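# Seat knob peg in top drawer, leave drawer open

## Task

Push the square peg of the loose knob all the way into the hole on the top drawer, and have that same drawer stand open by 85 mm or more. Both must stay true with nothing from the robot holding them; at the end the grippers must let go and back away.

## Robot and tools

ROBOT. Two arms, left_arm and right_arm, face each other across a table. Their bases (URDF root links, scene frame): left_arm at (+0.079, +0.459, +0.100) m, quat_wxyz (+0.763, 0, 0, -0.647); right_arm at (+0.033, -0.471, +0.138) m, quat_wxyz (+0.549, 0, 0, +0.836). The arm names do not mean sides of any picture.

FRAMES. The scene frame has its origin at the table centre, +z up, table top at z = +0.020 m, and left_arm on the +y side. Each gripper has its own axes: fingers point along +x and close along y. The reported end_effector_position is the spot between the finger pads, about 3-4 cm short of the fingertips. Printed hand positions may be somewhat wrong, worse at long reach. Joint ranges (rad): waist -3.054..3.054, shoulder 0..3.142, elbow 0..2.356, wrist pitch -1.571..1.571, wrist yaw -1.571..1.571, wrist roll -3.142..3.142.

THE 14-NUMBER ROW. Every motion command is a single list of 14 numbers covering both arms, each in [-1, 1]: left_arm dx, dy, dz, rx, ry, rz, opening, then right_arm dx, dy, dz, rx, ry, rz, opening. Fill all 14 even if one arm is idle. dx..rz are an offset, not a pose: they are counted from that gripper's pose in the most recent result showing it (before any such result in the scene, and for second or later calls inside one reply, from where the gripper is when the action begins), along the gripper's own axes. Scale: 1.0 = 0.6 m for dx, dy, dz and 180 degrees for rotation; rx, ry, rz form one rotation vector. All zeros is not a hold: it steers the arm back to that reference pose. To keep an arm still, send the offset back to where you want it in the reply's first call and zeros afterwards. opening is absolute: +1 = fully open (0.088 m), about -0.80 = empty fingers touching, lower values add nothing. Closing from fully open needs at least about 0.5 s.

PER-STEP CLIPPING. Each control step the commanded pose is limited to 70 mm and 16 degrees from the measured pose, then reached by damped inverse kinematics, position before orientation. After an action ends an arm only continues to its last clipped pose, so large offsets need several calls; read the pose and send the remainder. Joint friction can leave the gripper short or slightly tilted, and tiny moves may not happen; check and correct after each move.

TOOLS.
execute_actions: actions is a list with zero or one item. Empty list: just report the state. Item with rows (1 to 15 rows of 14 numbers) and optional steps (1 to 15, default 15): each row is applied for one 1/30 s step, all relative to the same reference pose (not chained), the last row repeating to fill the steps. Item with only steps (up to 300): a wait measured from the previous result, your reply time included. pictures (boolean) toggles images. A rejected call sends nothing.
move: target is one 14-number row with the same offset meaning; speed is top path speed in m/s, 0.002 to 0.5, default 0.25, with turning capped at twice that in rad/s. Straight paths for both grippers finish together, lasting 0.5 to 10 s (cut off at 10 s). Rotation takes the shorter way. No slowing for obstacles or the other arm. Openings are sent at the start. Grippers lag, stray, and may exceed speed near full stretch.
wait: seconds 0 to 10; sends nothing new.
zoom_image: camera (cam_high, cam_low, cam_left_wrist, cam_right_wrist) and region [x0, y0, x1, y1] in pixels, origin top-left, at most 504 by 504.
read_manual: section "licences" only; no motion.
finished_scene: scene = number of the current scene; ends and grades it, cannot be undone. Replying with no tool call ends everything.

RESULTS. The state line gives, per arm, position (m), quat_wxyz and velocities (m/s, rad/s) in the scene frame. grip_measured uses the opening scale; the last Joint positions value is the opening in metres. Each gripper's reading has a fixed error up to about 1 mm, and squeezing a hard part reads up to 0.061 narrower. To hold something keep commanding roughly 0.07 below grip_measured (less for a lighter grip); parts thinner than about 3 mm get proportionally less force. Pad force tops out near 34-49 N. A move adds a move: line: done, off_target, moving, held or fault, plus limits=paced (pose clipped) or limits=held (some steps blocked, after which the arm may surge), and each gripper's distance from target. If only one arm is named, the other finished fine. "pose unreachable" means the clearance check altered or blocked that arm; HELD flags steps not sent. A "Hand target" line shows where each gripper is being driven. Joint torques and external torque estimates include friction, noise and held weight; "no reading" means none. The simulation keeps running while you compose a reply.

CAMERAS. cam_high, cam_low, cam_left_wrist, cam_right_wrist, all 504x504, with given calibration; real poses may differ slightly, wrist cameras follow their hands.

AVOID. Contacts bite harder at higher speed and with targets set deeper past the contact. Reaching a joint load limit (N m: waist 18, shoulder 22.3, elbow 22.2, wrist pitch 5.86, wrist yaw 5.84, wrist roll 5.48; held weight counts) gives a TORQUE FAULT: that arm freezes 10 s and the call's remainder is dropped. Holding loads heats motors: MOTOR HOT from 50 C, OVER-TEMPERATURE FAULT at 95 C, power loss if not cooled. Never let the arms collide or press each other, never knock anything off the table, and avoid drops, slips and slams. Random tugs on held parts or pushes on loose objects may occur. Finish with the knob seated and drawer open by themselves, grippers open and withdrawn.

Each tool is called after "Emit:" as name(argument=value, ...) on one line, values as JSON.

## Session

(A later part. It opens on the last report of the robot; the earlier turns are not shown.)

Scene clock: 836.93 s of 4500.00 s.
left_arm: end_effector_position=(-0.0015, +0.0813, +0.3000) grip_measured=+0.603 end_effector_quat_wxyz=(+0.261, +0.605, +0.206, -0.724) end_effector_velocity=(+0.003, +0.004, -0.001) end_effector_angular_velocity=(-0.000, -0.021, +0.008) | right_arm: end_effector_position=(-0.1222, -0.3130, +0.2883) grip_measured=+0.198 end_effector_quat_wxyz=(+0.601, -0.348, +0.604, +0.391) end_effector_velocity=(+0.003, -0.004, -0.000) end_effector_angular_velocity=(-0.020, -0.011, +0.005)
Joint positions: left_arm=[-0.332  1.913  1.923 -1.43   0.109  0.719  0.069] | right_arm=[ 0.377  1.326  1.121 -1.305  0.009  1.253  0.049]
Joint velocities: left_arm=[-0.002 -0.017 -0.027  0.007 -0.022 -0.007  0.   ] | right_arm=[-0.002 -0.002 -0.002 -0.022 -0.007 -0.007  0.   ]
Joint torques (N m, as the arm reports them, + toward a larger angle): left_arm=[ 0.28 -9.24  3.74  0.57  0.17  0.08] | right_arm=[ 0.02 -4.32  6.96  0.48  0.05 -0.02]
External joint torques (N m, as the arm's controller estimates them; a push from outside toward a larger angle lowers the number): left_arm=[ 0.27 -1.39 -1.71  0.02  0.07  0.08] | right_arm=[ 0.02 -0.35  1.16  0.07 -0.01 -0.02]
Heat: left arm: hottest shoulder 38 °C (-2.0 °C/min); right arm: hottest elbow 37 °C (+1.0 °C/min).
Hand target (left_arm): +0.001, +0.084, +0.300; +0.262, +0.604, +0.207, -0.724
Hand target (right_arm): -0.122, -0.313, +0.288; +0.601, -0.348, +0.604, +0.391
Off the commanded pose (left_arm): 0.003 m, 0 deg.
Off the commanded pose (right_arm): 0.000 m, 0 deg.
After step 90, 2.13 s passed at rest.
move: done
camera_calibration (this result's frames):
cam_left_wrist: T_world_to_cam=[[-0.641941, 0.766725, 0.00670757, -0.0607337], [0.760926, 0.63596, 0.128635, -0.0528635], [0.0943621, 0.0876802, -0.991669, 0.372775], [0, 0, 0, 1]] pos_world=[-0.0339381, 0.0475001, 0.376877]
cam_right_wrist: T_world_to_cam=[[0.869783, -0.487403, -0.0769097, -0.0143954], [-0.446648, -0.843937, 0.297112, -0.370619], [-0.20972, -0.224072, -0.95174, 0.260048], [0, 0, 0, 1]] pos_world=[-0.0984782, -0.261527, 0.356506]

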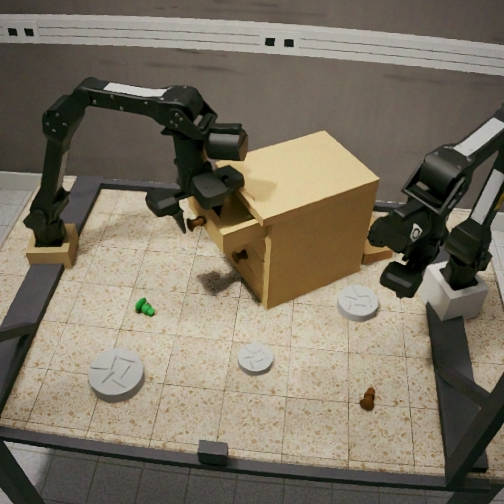

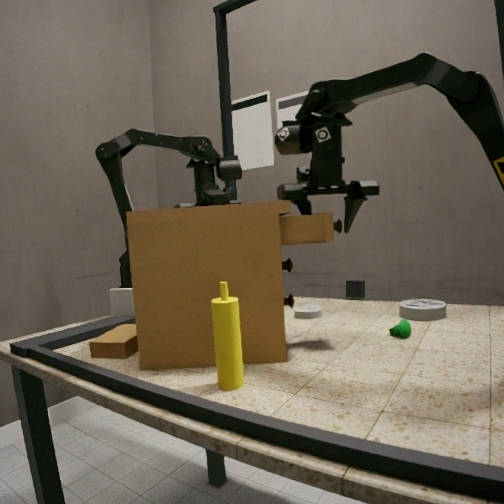

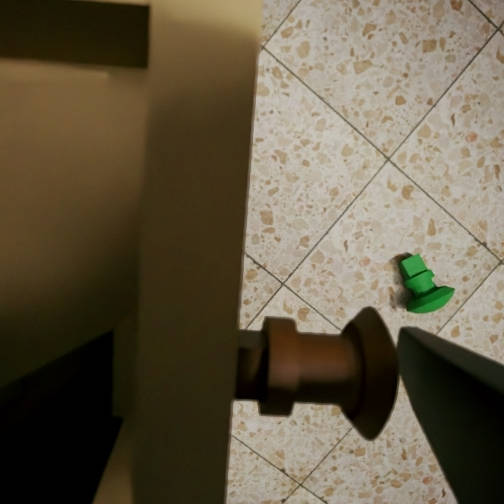

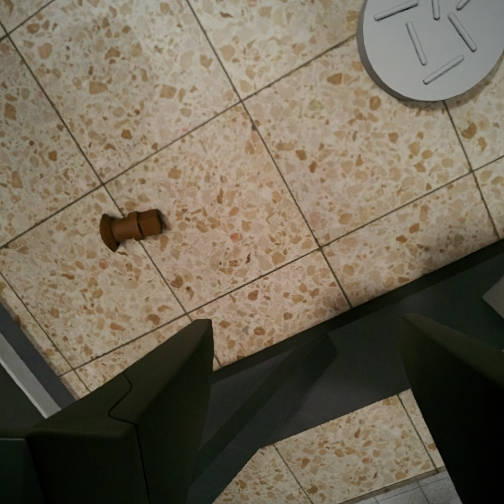

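Emit:
execute_actions(actions=[{"rows":[[0,0,0,0,0,0,0.45,0,0,0,0,0,0,0.2],[0,0,0,0,0,0,0.45,0,0,0,0,0,0,0.2],[0,0,0,0,0,0,0.45,0,0,0,0,0,0,0.2],[0,0,0,0,0,0,0.45,0,0,0,0,0,0,0.2],[0,0,0,0,0,0,0.35,0,0,0,0,0,0,0.2],[0,0,0,0,0,0,0.35,0,0,0,0,0,0,0.2],[0,0,0,0,0,0,0.35,0,0,0,0,0,0,0.2],[0,0,0,0,0,0,0.25,0,0,0,0,0,0,0.2],[0,0,0,0,0,0,0.25,0,0,0,0,0,0,0.2],[0,0,0,0,0,0,0.1,0,0,0,0,0,0,0.2]],"steps":15}])

Emit:
wait(seconds=0.7)

Scene clock: 840.43 s of 4500.00 s.
left_arm: end_effector_position=(+0.0031, +0.0776, +0.3003) grip_measured=+0.258 end_effector_quat_wxyz=(+0.270, +0.605, +0.202, -0.721) end_effector_velocity=(+0.001, +0.003, +0.002) end_effector_angular_velocity=(+0.002, -0.006, +0.006) | right_arm: end_effector_position=(-0.1222, -0.3130, +0.2883) grip_measured=+0.198 end_effector_quat_wxyz=(+0.601, -0.348, +0.604, +0.391) end_effector_velocity=(+0.003, -0.004, -0.000) end_effector_angular_velocity=(-0.020, -0.011, +0.005)
Joint positions: left_arm=[-0.323  1.912  1.921 -1.416  0.098  0.721  0.052] | right_arm=[ 0.377  1.326  1.121 -1.305  0.009  1.253  0.049]
Joint velocities: left_arm=[-0.002 -0.007 -0.002 -0.007 -0.007 -0.007 -0.   ] | right_arm=[-0.002 -0.002 -0.002 -0.022 -0.007 -0.007 -0.   ]
Joint torques (N m, as the arm reports them, + toward a larger angle): left_arm=[-0.81 -7.96  5.22 -0.45  0.51 -0.03] | right_arm=[ 0.02 -4.33  6.89  0.47  0.05 -0.03]
External joint torques (N m, as the arm's controller estimates them; a push from outside toward a larger angle lowers the number): left_arm=[-0.81  0.   -0.31 -1.03  0.42 -0.03] | right_arm=[ 0.   -0.41  1.16  0.07 -0.01 -0.02]
Heat: left arm: hottest shoulder 39 °C (-1.0 °C/min); right arm: hottest elbow 37 °C (+1.0 °C/min).
Hand target (left_arm): -0.001, +0.081, +0.300; +0.261, +0.605, +0.206, -0.724
Hand target (right_arm): -0.122, -0.313, +0.288; +0.601, -0.348, +0.604, +0.391
Off the commanded pose (left_arm): 0.006 m, 1 deg.
Off the commanded pose (right_arm): 0.000 m, 0 deg.
Steps of this call (steps 1 to 90: nothing new was sent; steps 91 to 105: all 15 steps of this action). Readings (end_effector_position):
91: left_arm (-0.0014, +0.0811, +0.2999) | right_arm (-0.1222, -0.3130, +0.2883)
92: left_arm (-0.0008, +0.0805, +0.3000) | right_arm (-0.1222, -0.3130, +0.2883)
94: left_arm (-0.0003, +0.0800, +0.3000) | right_arm (-0.1222, -0.3130, +0.2883)
98: left_arm (+0.0012, +0.0786, +0.3001) | right_arm (-0.1222, -0.3130, +0.2883)
105: the state above
camera_calibration (this result's frames):
cam_left_wrist: T_world_to_cam=[[-0.649333, 0.760432, -0.0104412, -0.0493137], [0.753653, 0.645262, 0.125074, -0.0537169], [0.101848, 0.0733459, -0.992092, 0.374186], [0, 0, 0, 1]] pos_world=[-0.0296472, 0.0447162, 0.377431]
cam_right_wrist: T_world_to_cam=[[0.869783, -0.487403, -0.0769097, -0.0143954], [-0.446648, -0.843937, 0.297112, -0.370619], [-0.20972, -0.224072, -0.95174, 0.260048], [0, 0, 0, 1]] pos_world=[-0.0984782, -0.261527, 0.356506]

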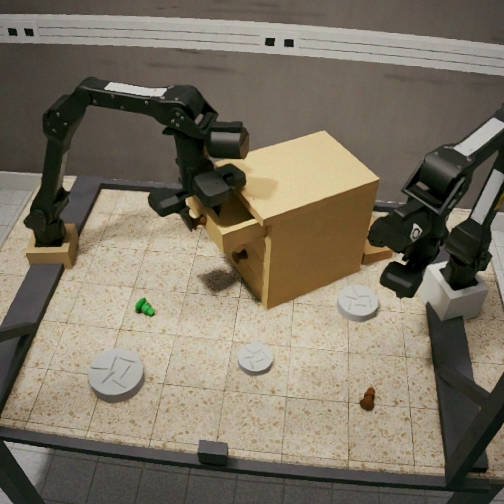

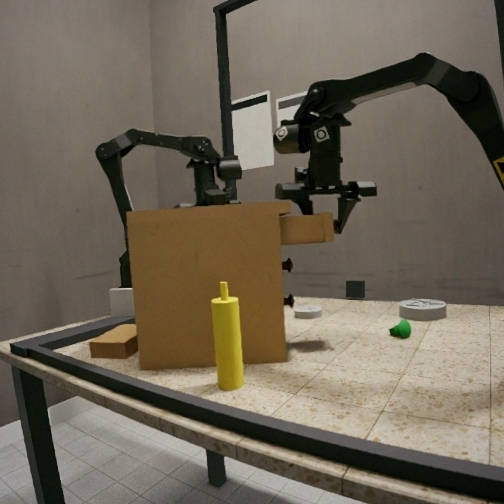

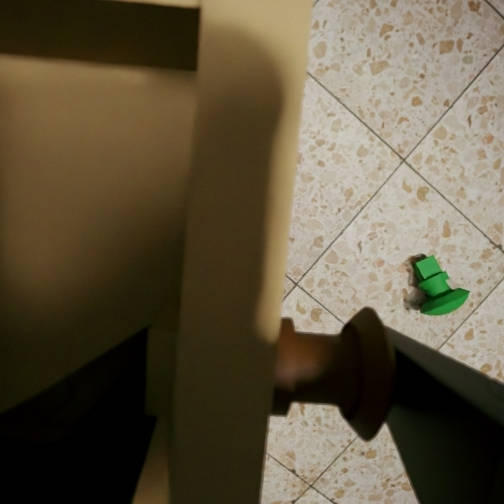

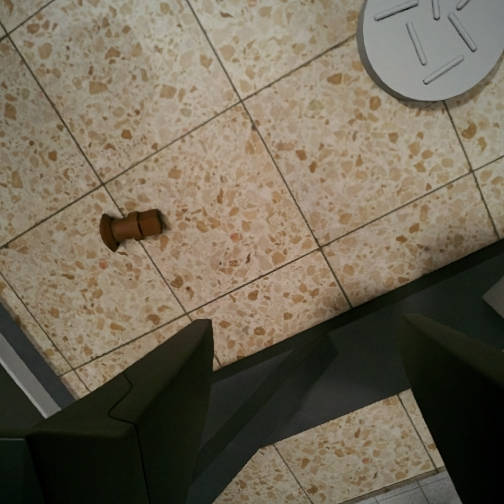

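Scene clock: 841.13 s of 4500.00 s.
left_arm: end_effector_position=(+0.0031, +0.0776, +0.3003) grip_measured=+0.258 end_effector_quat_wxyz=(+0.270, +0.605, +0.202, -0.721) end_effector_velocity=(+0.001, +0.003, +0.002) end_effector_angular_velocity=(+0.004, -0.004, +0.020) | right_arm: end_effector_position=(-0.1222, -0.3130, +0.2883) grip_measured=+0.198 end_effector_quat_wxyz=(+0.601, -0.348, +0.604, +0.391) end_effector_velocity=(-0.000, +0.001, +0.001) end_effector_angular_velocity=(+0.014, +0.003, +0.009)
Joint positions: left_arm=[-0.323  1.912  1.921 -1.416  0.098  0.721  0.052] | right_arm=[ 0.377  1.326  1.121 -1.305  0.009  1.253  0.049]
Joint velocities: left_arm=[-0.002 -0.007 -0.002 -0.007 -0.007 -0.022 -0.   ] | right_arm=[ 0.002 -0.007 -0.002  0.007  0.007 -0.007 -0.   ]
Joint torques (N m, as the arm reports them, + toward a larger angle): left_arm=[-0.78 -8.12  5.22 -0.44  0.52  0.02] | right_arm=[ 0.04 -4.28  6.93  0.46  0.06 -0.02]
External joint torques (N m, as the arm's controller estimates them; a push from outside toward a larger angle lowers the number): left_arm=[-0.78 -0.17 -0.3  -1.01  0.43  0.02] | right_arm=[ 0.03 -0.33  1.13  0.03 -0.01 -0.02]
Heat: left arm: hottest shoulder 39 °C (-1.0 °C/min); right arm: hottest elbow 37 °C (+1.0 °C/min).
Hand target (left_arm): -0.001, +0.081, +0.300; +0.261, +0.605, +0.206, -0.724
Hand target (right_arm): -0.122, -0.313, +0.288; +0.601, -0.348, +0.604, +0.391
Off the commanded pose (left_arm): 0.006 m, 1 deg.
Off the commanded pose (right_arm): 0.000 m, 0 deg.
Steps of this call (steps 1 to 21: nothing new was sent). Readings (end_effector_position):
1: left_arm (+0.0031, +0.0776, +0.3003) | right_arm (-0.1222, -0.3130, +0.2883)
2: left_arm (+0.0031, +0.0776, +0.3003) | right_arm (-0.1222, -0.3130, +0.2883)
4: left_arm (+0.0031, +0.0776, +0.3003) | right_arm (-0.1222, -0.3130, +0.2883)
8: left_arm (+0.0031, +0.0776, +0.3003) | right_arm (-0.1222, -0.3130, +0.2883)
21: the state above
camera_calibration (this result's frames):
cam_left_wrist: T_world_to_cam=[[-0.649333, 0.760432, -0.0104412, -0.0493137], [0.753653, 0.645262, 0.125074, -0.0537169], [0.101848, 0.0733459, -0.992092, 0.374186], [0, 0, 0, 1]] pos_world=[-0.0296472, 0.0447162, 0.377431]
cam_right_wrist: T_world_to_cam=[[0.869783, -0.487403, -0.0769097, -0.0143954], [-0.446648, -0.843937, 0.297112, -0.370619], [-0.20972, -0.224072, -0.95174, 0.260048], [0, 0, 0, 1]] pos_world=[-0.0984782, -0.261527, 0.356506]

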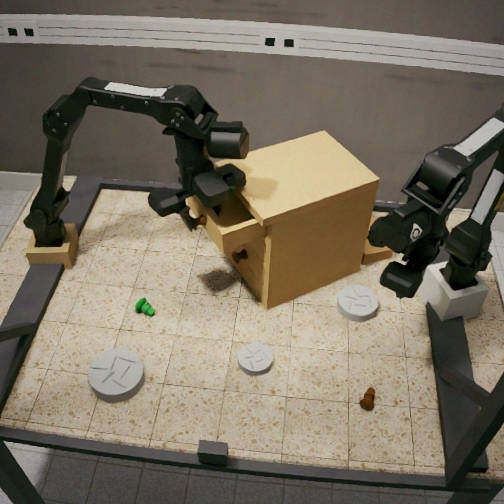

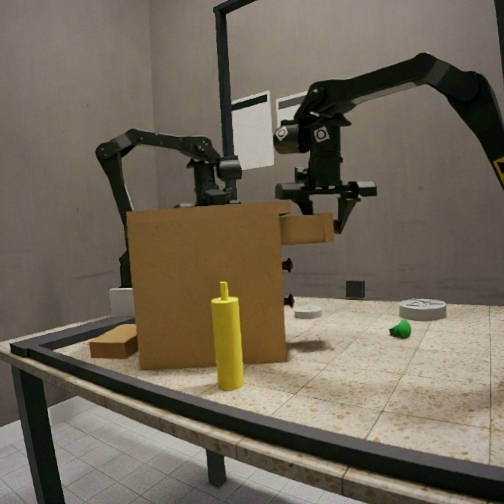

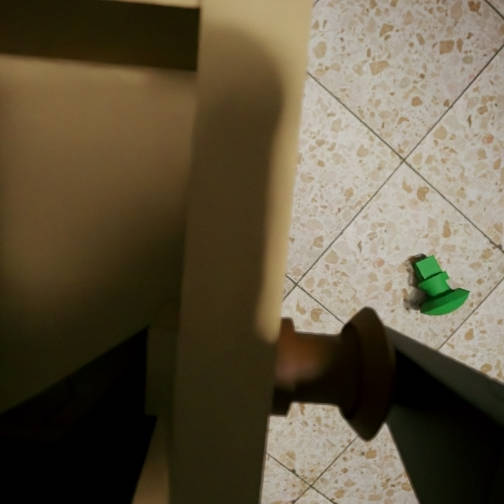

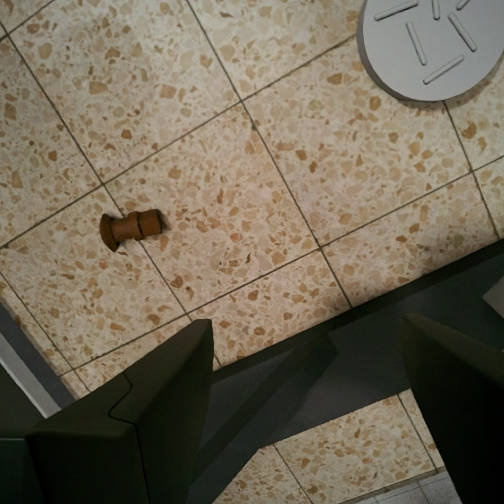

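Emit:
move(target=[0,-0.016,0,0,0,0,-0.1,0,0,0,0,0,0,0.2], speed=0.01)

Scene clock: 845.87 s of 4500.00 s.
left_arm: end_effector_position=(+0.0029, +0.0777, +0.2998) grip_measured=+0.258 end_effector_quat_wxyz=(+0.277, +0.603, +0.200, -0.721) end_effector_velocity=(+0.002, -0.003, +0.001) end_effector_angular_velocity=(-0.023, -0.014, +0.023) | right_arm: end_effector_position=(-0.1222, -0.3130, +0.2883) grip_measured=+0.198 end_effector_quat_wxyz=(+0.601, -0.348, +0.604, +0.391) end_effector_velocity=(+0.000, -0.003, -0.000) end_effector_angular_velocity=(-0.010, -0.000, +0.010)
Joint positions: left_arm=[-0.326  1.9    1.901 -1.396  0.092  0.71   0.052] | right_arm=[ 0.377  1.326  1.121 -1.305  0.009  1.253  0.049]
Joint velocities: left_arm=[-0.002 -0.007 -0.007  0.022 -0.022 -0.022 -0.   ] | right_arm=[ 0.002 -0.002 -0.002 -0.007 -0.007 -0.007 -0.   ]
Joint torques (N m, as the arm reports them, + toward a larger angle): left_arm=[-1.17 -9.58  3.34 -0.04  0.23 -0.27] | right_arm=[ 0.02 -4.33  6.91  0.47  0.05 -0.03]
External joint torques (N m, as the arm's controller estimates them; a push from outside toward a larger angle lowers the number): left_arm=[-1.17 -1.78 -2.18 -0.64  0.14 -0.27] | right_arm=[ 0.01 -0.39  1.15  0.07 -0.01 -0.03]
Heat: left arm: hottest shoulder 39 °C (-1.0 °C/min); right arm: hottest elbow 37 °C (+1.0 °C/min).
Hand target (left_arm): -0.003, +0.085, +0.300; +0.270, +0.605, +0.202, -0.721
Hand target (right_arm): -0.122, -0.313, +0.288; +0.601, -0.348, +0.604, +0.391
Off the commanded pose (left_arm): 0.009 m, 1 deg.
Off the commanded pose (right_arm): 0.000 m, 0 deg.
After step 90, 0.57 s passed at rest.
move: off_target (left_arm)
camera_calibration (this result's frames):
cam_left_wrist: T_world_to_cam=[[-0.656032, 0.754439, -0.021088, -0.0458422], [0.747546, 0.653377, 0.119472, -0.0524938], [0.103913, 0.0626133, -0.992614, 0.374679], [0, 0, 0, 1]] pos_world=[-0.0297664, 0.0454235, 0.377217]
cam_right_wrist: T_world_to_cam=[[0.869783, -0.487403, -0.0769097, -0.0143954], [-0.446648, -0.843937, 0.297112, -0.370619], [-0.20972, -0.224072, -0.95174, 0.260048], [0, 0, 0, 1]] pos_world=[-0.0984782, -0.261527, 0.356506]

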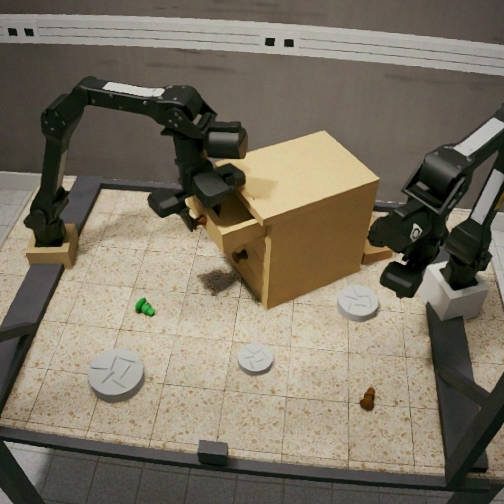

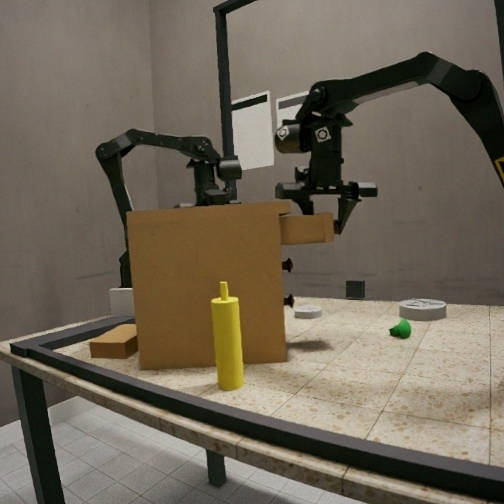

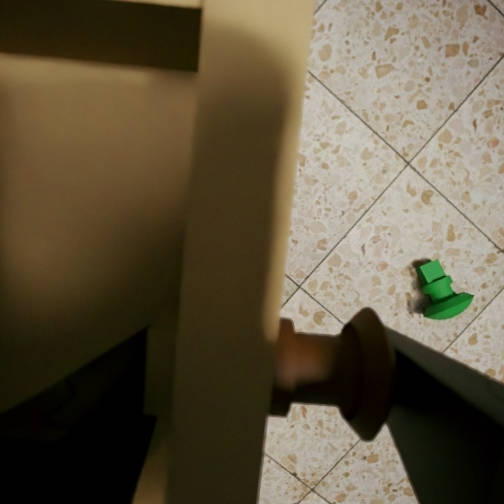

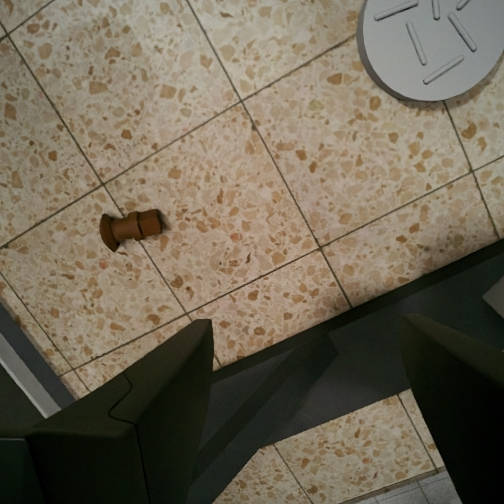

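Emit:
move(target=[0,-0.005,0,0,0,0,0.55,0,0,0,0,0,0,0.2], speed=0.02)

Emit:
move(target=[-0.1,0,0,0,-0.1,0,0.55,0,0,0,0,0,0,0.2], speed=0.1)

Emit:
zoom_image(camera="cam_left_wrist", region=[100,150,450,500])

Emit:
zoom_image(camera="cam_high", region=[160,160,280,280])

Scene clock: 849.50 s of 4500.00 s.
left_arm: end_effector_position=(+0.0010, +0.0784, +0.2997) grip_measured=+0.544 end_effector_quat_wxyz=(+0.276, +0.603, +0.200, -0.721) end_effector_velocity=(-0.004, +0.003, +0.000) end_effector_angular_velocity=(+0.009, +0.007, -0.001) | right_arm: end_effector_position=(-0.1222, -0.3130, +0.2883) grip_measured=+0.198 end_effector_quat_wxyz=(+0.601, -0.348, +0.604, +0.391) end_effector_velocity=(+0.003, -0.000, -0.000) end_effector_angular_velocity=(+0.000, -0.011, +0.004)
Joint positions: left_arm=[-0.331  1.899  1.9   -1.397  0.092  0.706  0.066] | right_arm=[ 0.377  1.326  1.121 -1.305  0.009  1.253  0.049]
Joint velocities: left_arm=[-0.007 -0.002 -0.002 -0.007  0.007 -0.007  0.001] | right_arm=[-0.002 -0.002 -0.002 -0.007  0.007 -0.007  0.   ]
Joint torques (N m, as the arm reports them, + toward a larger angle): left_arm=[-0.18 -8.9   4.05  0.82  0.03 -0.07] | right_arm=[-0.01 -4.31  6.92  0.48  0.05 -0.02]
External joint torques (N m, as the arm's controller estimates them; a push from outside toward a larger angle lowers the number): left_arm=[-0.17 -1.07 -1.46  0.23 -0.06 -0.07] | right_arm=[-0.02 -0.36  1.11  0.05 -0.01 -0.01]
Heat: left arm: hottest shoulder 40 °C (+1.0 °C/min); right arm: hottest elbow 37 °C (+1.0 °C/min).
Hand target (left_arm): +0.001, +0.080, +0.300; +0.277, +0.603, +0.200, -0.721
Hand target (right_arm): -0.122, -0.313, +0.288; +0.601, -0.348, +0.604, +0.391
Off the commanded pose (left_arm): 0.002 m, 0 deg.
Off the commanded pose (right_arm): 0.000 m, 0 deg.
move: done
camera_calibration (this result's frames):
cam_left_wrist: T_world_to_cam=[[-0.65475, 0.755603, -0.0191187, -0.0483456], [0.748803, 0.651887, 0.119739, -0.0514583], [0.102939, 0.0640833, -0.992621, 0.374632], [0, 0, 0, 1]] pos_world=[-0.0316863, 0.0460675, 0.377105]
cam_right_wrist: T_world_to_cam=[[0.869783, -0.487403, -0.0769097, -0.0143954], [-0.446648, -0.843937, 0.297112, -0.370619], [-0.20972, -0.224072, -0.95174, 0.260048], [0, 0, 0, 1]] pos_world=[-0.0984782, -0.261527, 0.356506]

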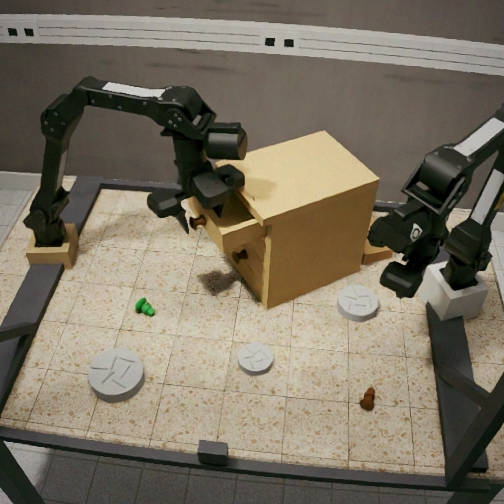

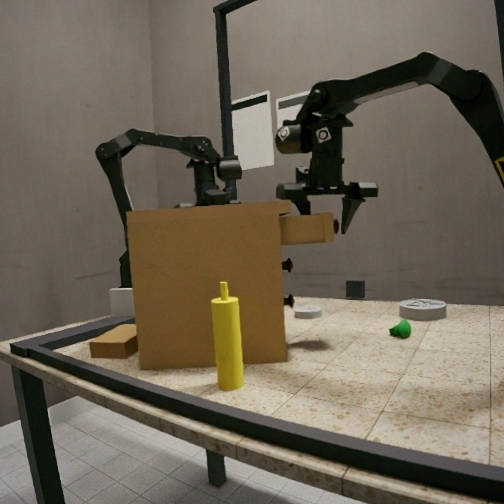

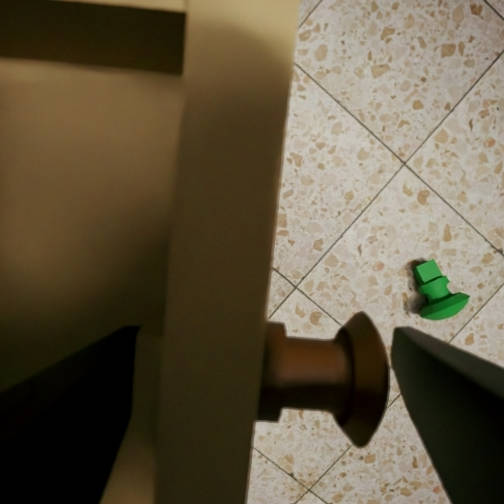

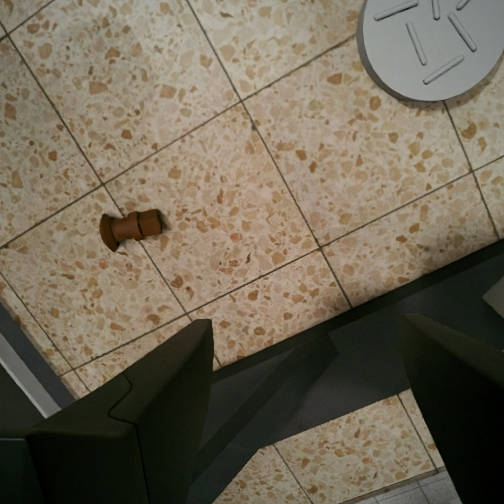

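Scene clock: 851.43 s of 4500.00 s.
left_arm: end_effector_position=(+0.0074, +0.0849, +0.3538) grip_measured=+0.547 end_effector_quat_wxyz=(+0.301, +0.488, +0.160, -0.803) end_effector_velocity=(-0.002, +0.001, -0.002) end_effector_angular_velocity=(+0.005, +0.009, +0.001) | right_arm: end_effector_position=(-0.1222, -0.3130, +0.2883) grip_measured=+0.198 end_effector_quat_wxyz=(+0.601, -0.348, +0.604, +0.391) end_effector_velocity=(+0.001, -0.002, +0.001) end_effector_angular_velocity=(-0.007, +0.003, +0.005)
Joint positions: left_arm=[-0.226  1.734  1.837 -1.298  0.327  0.76   0.066] | right_arm=[ 0.377  1.326  1.121 -1.305  0.009  1.253  0.049]
Joint velocities: left_arm=[-0.002 -0.002 -0.012  0.007  0.007 -0.007 -0.   ] | right_arm=[-0.002 -0.007 -0.002 -0.007 -0.007 -0.007 -0.   ]
Joint torques (N m, as the arm reports them, + toward a larger angle): left_arm=[ 0.26 -8.93  4.37  1.08  0.45  0.13] | right_arm=[ 0.06 -4.34  6.93  0.47  0.06 -0.01]
External joint torques (N m, as the arm's controller estimates them; a push from outside toward a larger angle lowers the number): left_arm=[ 0.32 -2.13 -1.28  0.2   0.21  0.13] | right_arm=[ 0.06 -0.35  1.13  0.06  0.   -0.01]
Heat: left arm: hottest shoulder 40 °C (+1.0 °C/min); right arm: hottest elbow 37 °C (+1.0 °C/min).
Hand target (left_arm): +0.008, +0.088, +0.358; -0.304, -0.484, -0.155, +0.806
Hand target (right_arm): -0.122, -0.313, +0.288; +0.601, -0.348, +0.604, +0.391
Off the commanded pose (left_arm): 0.006 m, 1 deg.
Off the commanded pose (right_arm): 0.000 m, 0 deg.
move: done
camera_calibration (this result's frames):
cam_left_wrist: T_world_to_cam=[[-0.649517, 0.760311, -0.00743373, -0.0525393], [0.74908, 0.638185, -0.17776, 0.0394799], [-0.130409, -0.121027, -0.984046, 0.441673], [0, 0, 0, 1]] pos_world=[-0.00610061, 0.068205, 0.441254]
cam_right_wrist: T_world_to_cam=[[0.869783, -0.487403, -0.0769097, -0.0143954], [-0.446648, -0.843937, 0.297112, -0.370619], [-0.20972, -0.224072, -0.95174, 0.260048], [0, 0, 0, 1]] pos_world=[-0.0984782, -0.261527, 0.356506]

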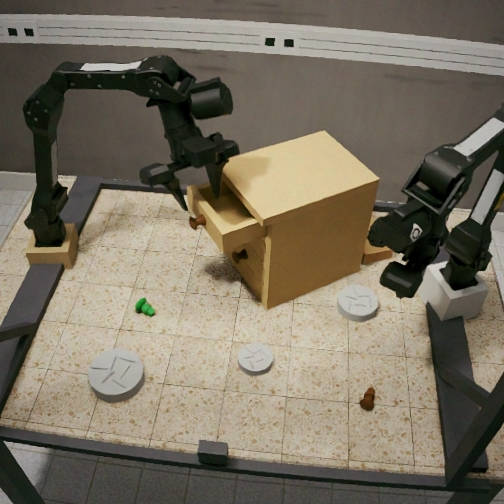

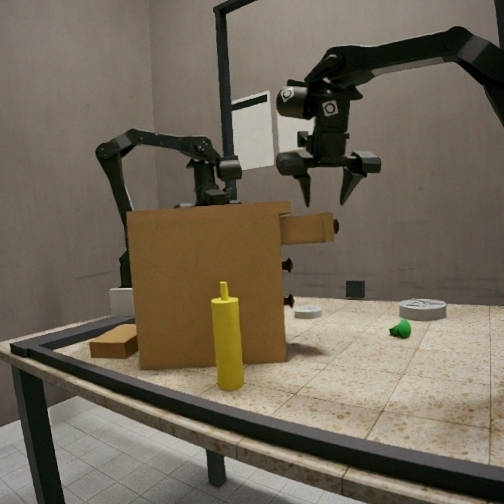

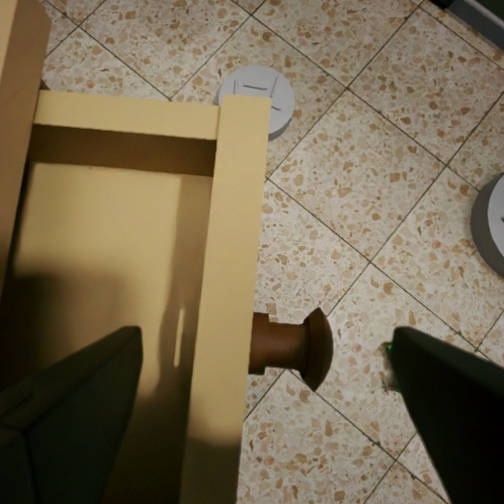

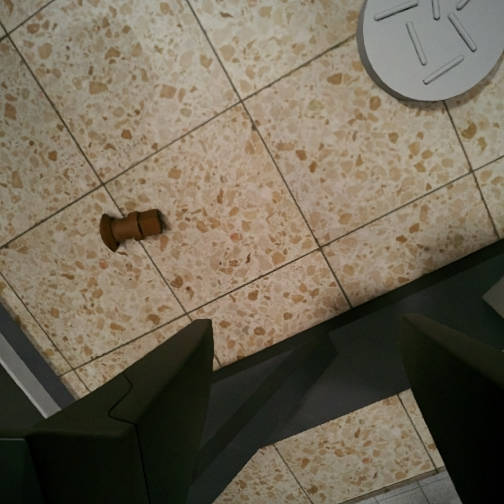

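Region (100, 150, 450, 500) of cam_left_wrist's 504x504 image, scaled by 1.440, with more detail than that image has.

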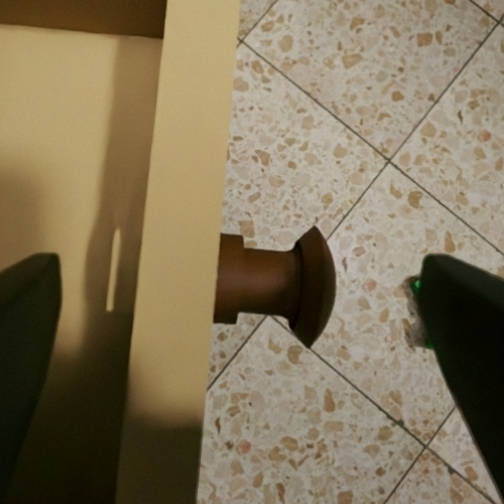

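Region (160, 160, 280, 280) of cam_high's 504x504 image, scaled by 4.200, with more detail than that image has.

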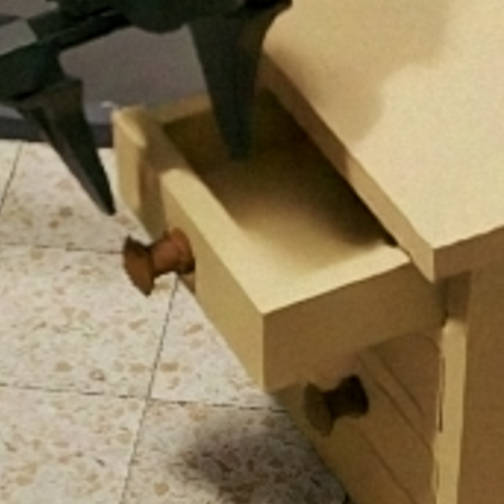

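Emit:
move(target=[-0.08,-0.15,0.05,0,0,0,0.55,0,0,0,0,0,0,0.2], speed=0.2)

Emit:
finished_scene(scene=1)

Scene clock: 855.27 s of 4500.00 s.
left_arm: end_effector_position=(-0.0534, +0.1508, +0.4002) grip_measured=+0.547 end_effector_quat_wxyz=(+0.296, +0.492, +0.168, -0.802) end_effector_velocity=(+0.002, +0.006, +0.002) end_effector_angular_velocity=(+0.009, -0.035, +0.004) | right_arm: end_effector_position=(-0.1222, -0.3130, +0.2883) grip_measured=+0.198 end_effector_quat_wxyz=(+0.601, -0.348, +0.604, +0.391) end_effector_velocity=(-0.001, -0.004, -0.000) end_effector_angular_velocity=(-0.020, +0.010, +0.011)
Joint positions: left_arm=[-0.465  1.603  1.894 -1.441  0.236  0.53   0.066] | right_arm=[ 0.377  1.326  1.121 -1.305  0.009  1.253  0.049]
Joint velocities: left_arm=[-0.017 -0.002  0.017 -0.037 -0.037 -0.007 -0.   ] | right_arm=[ 0.002 -0.002 -0.002 -0.007 -0.022 -0.007 -0.   ]
Joint torques (N m, as the arm reports them, + toward a larger angle): left_arm=[-0.4  -6.94  6.31  0.69 -0.03 -0.06] | right_arm=[ 0.03 -4.3   6.91  0.48  0.05 -0.02]
External joint torques (N m, as the arm's controller estimates them; a push from outside toward a larger angle lowers the number): left_arm=[-0.4  -1.46  1.05 -0.25 -0.19 -0.06] | right_arm=[ 0.01 -0.35  1.12  0.06 -0.01 -0.01]
Heat: left arm: hottest shoulder 40 °C (+1.0 °C/min); right arm: hottest elbow 37 °C (+1.0 °C/min).
Hand target (left_arm): -0.054, +0.153, +0.408; -0.301, -0.487, -0.160, +0.804
Hand target (right_arm): -0.122, -0.313, +0.288; +0.601, -0.348, +0.604, +0.391
Off the commanded pose (left_arm): 0.007 m, 1 deg.
Off the commanded pose (right_arm): 0.000 m, 0 deg.
move: done
camera_calibration (this result's frames):
cam_left_wrist: T_world_to_cam=[[-0.649385, 0.760425, 0.007256, -0.147728], [0.74933, 0.641478, -0.164348, 0.0453305], [-0.129629, -0.101288, -0.986376, 0.48533], [0, 0, 0, 1]] pos_world=[-0.0669868, 0.132415, 0.487239]
cam_right_wrist: T_world_to_cam=[[0.869783, -0.487403, -0.0769097, -0.0143954], [-0.446648, -0.843937, 0.297112, -0.370619], [-0.20972, -0.224072, -0.95174, 0.260048], [0, 0, 0, 1]] pos_world=[-0.0984782, -0.261527, 0.356506]

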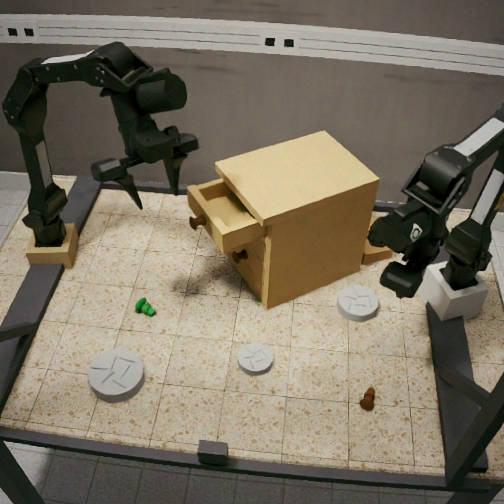

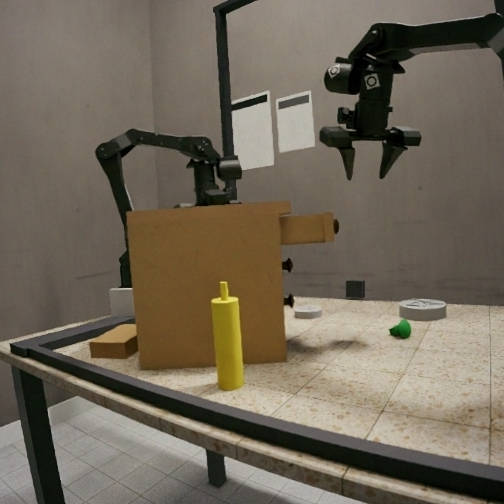

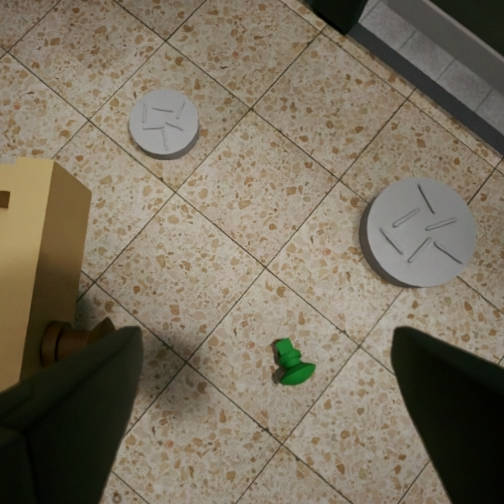

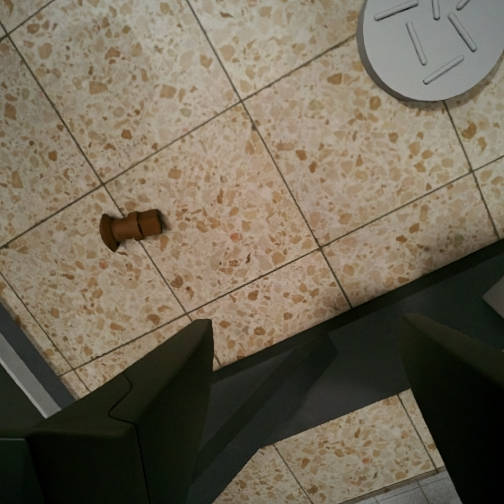

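The scene is finished: the task was done.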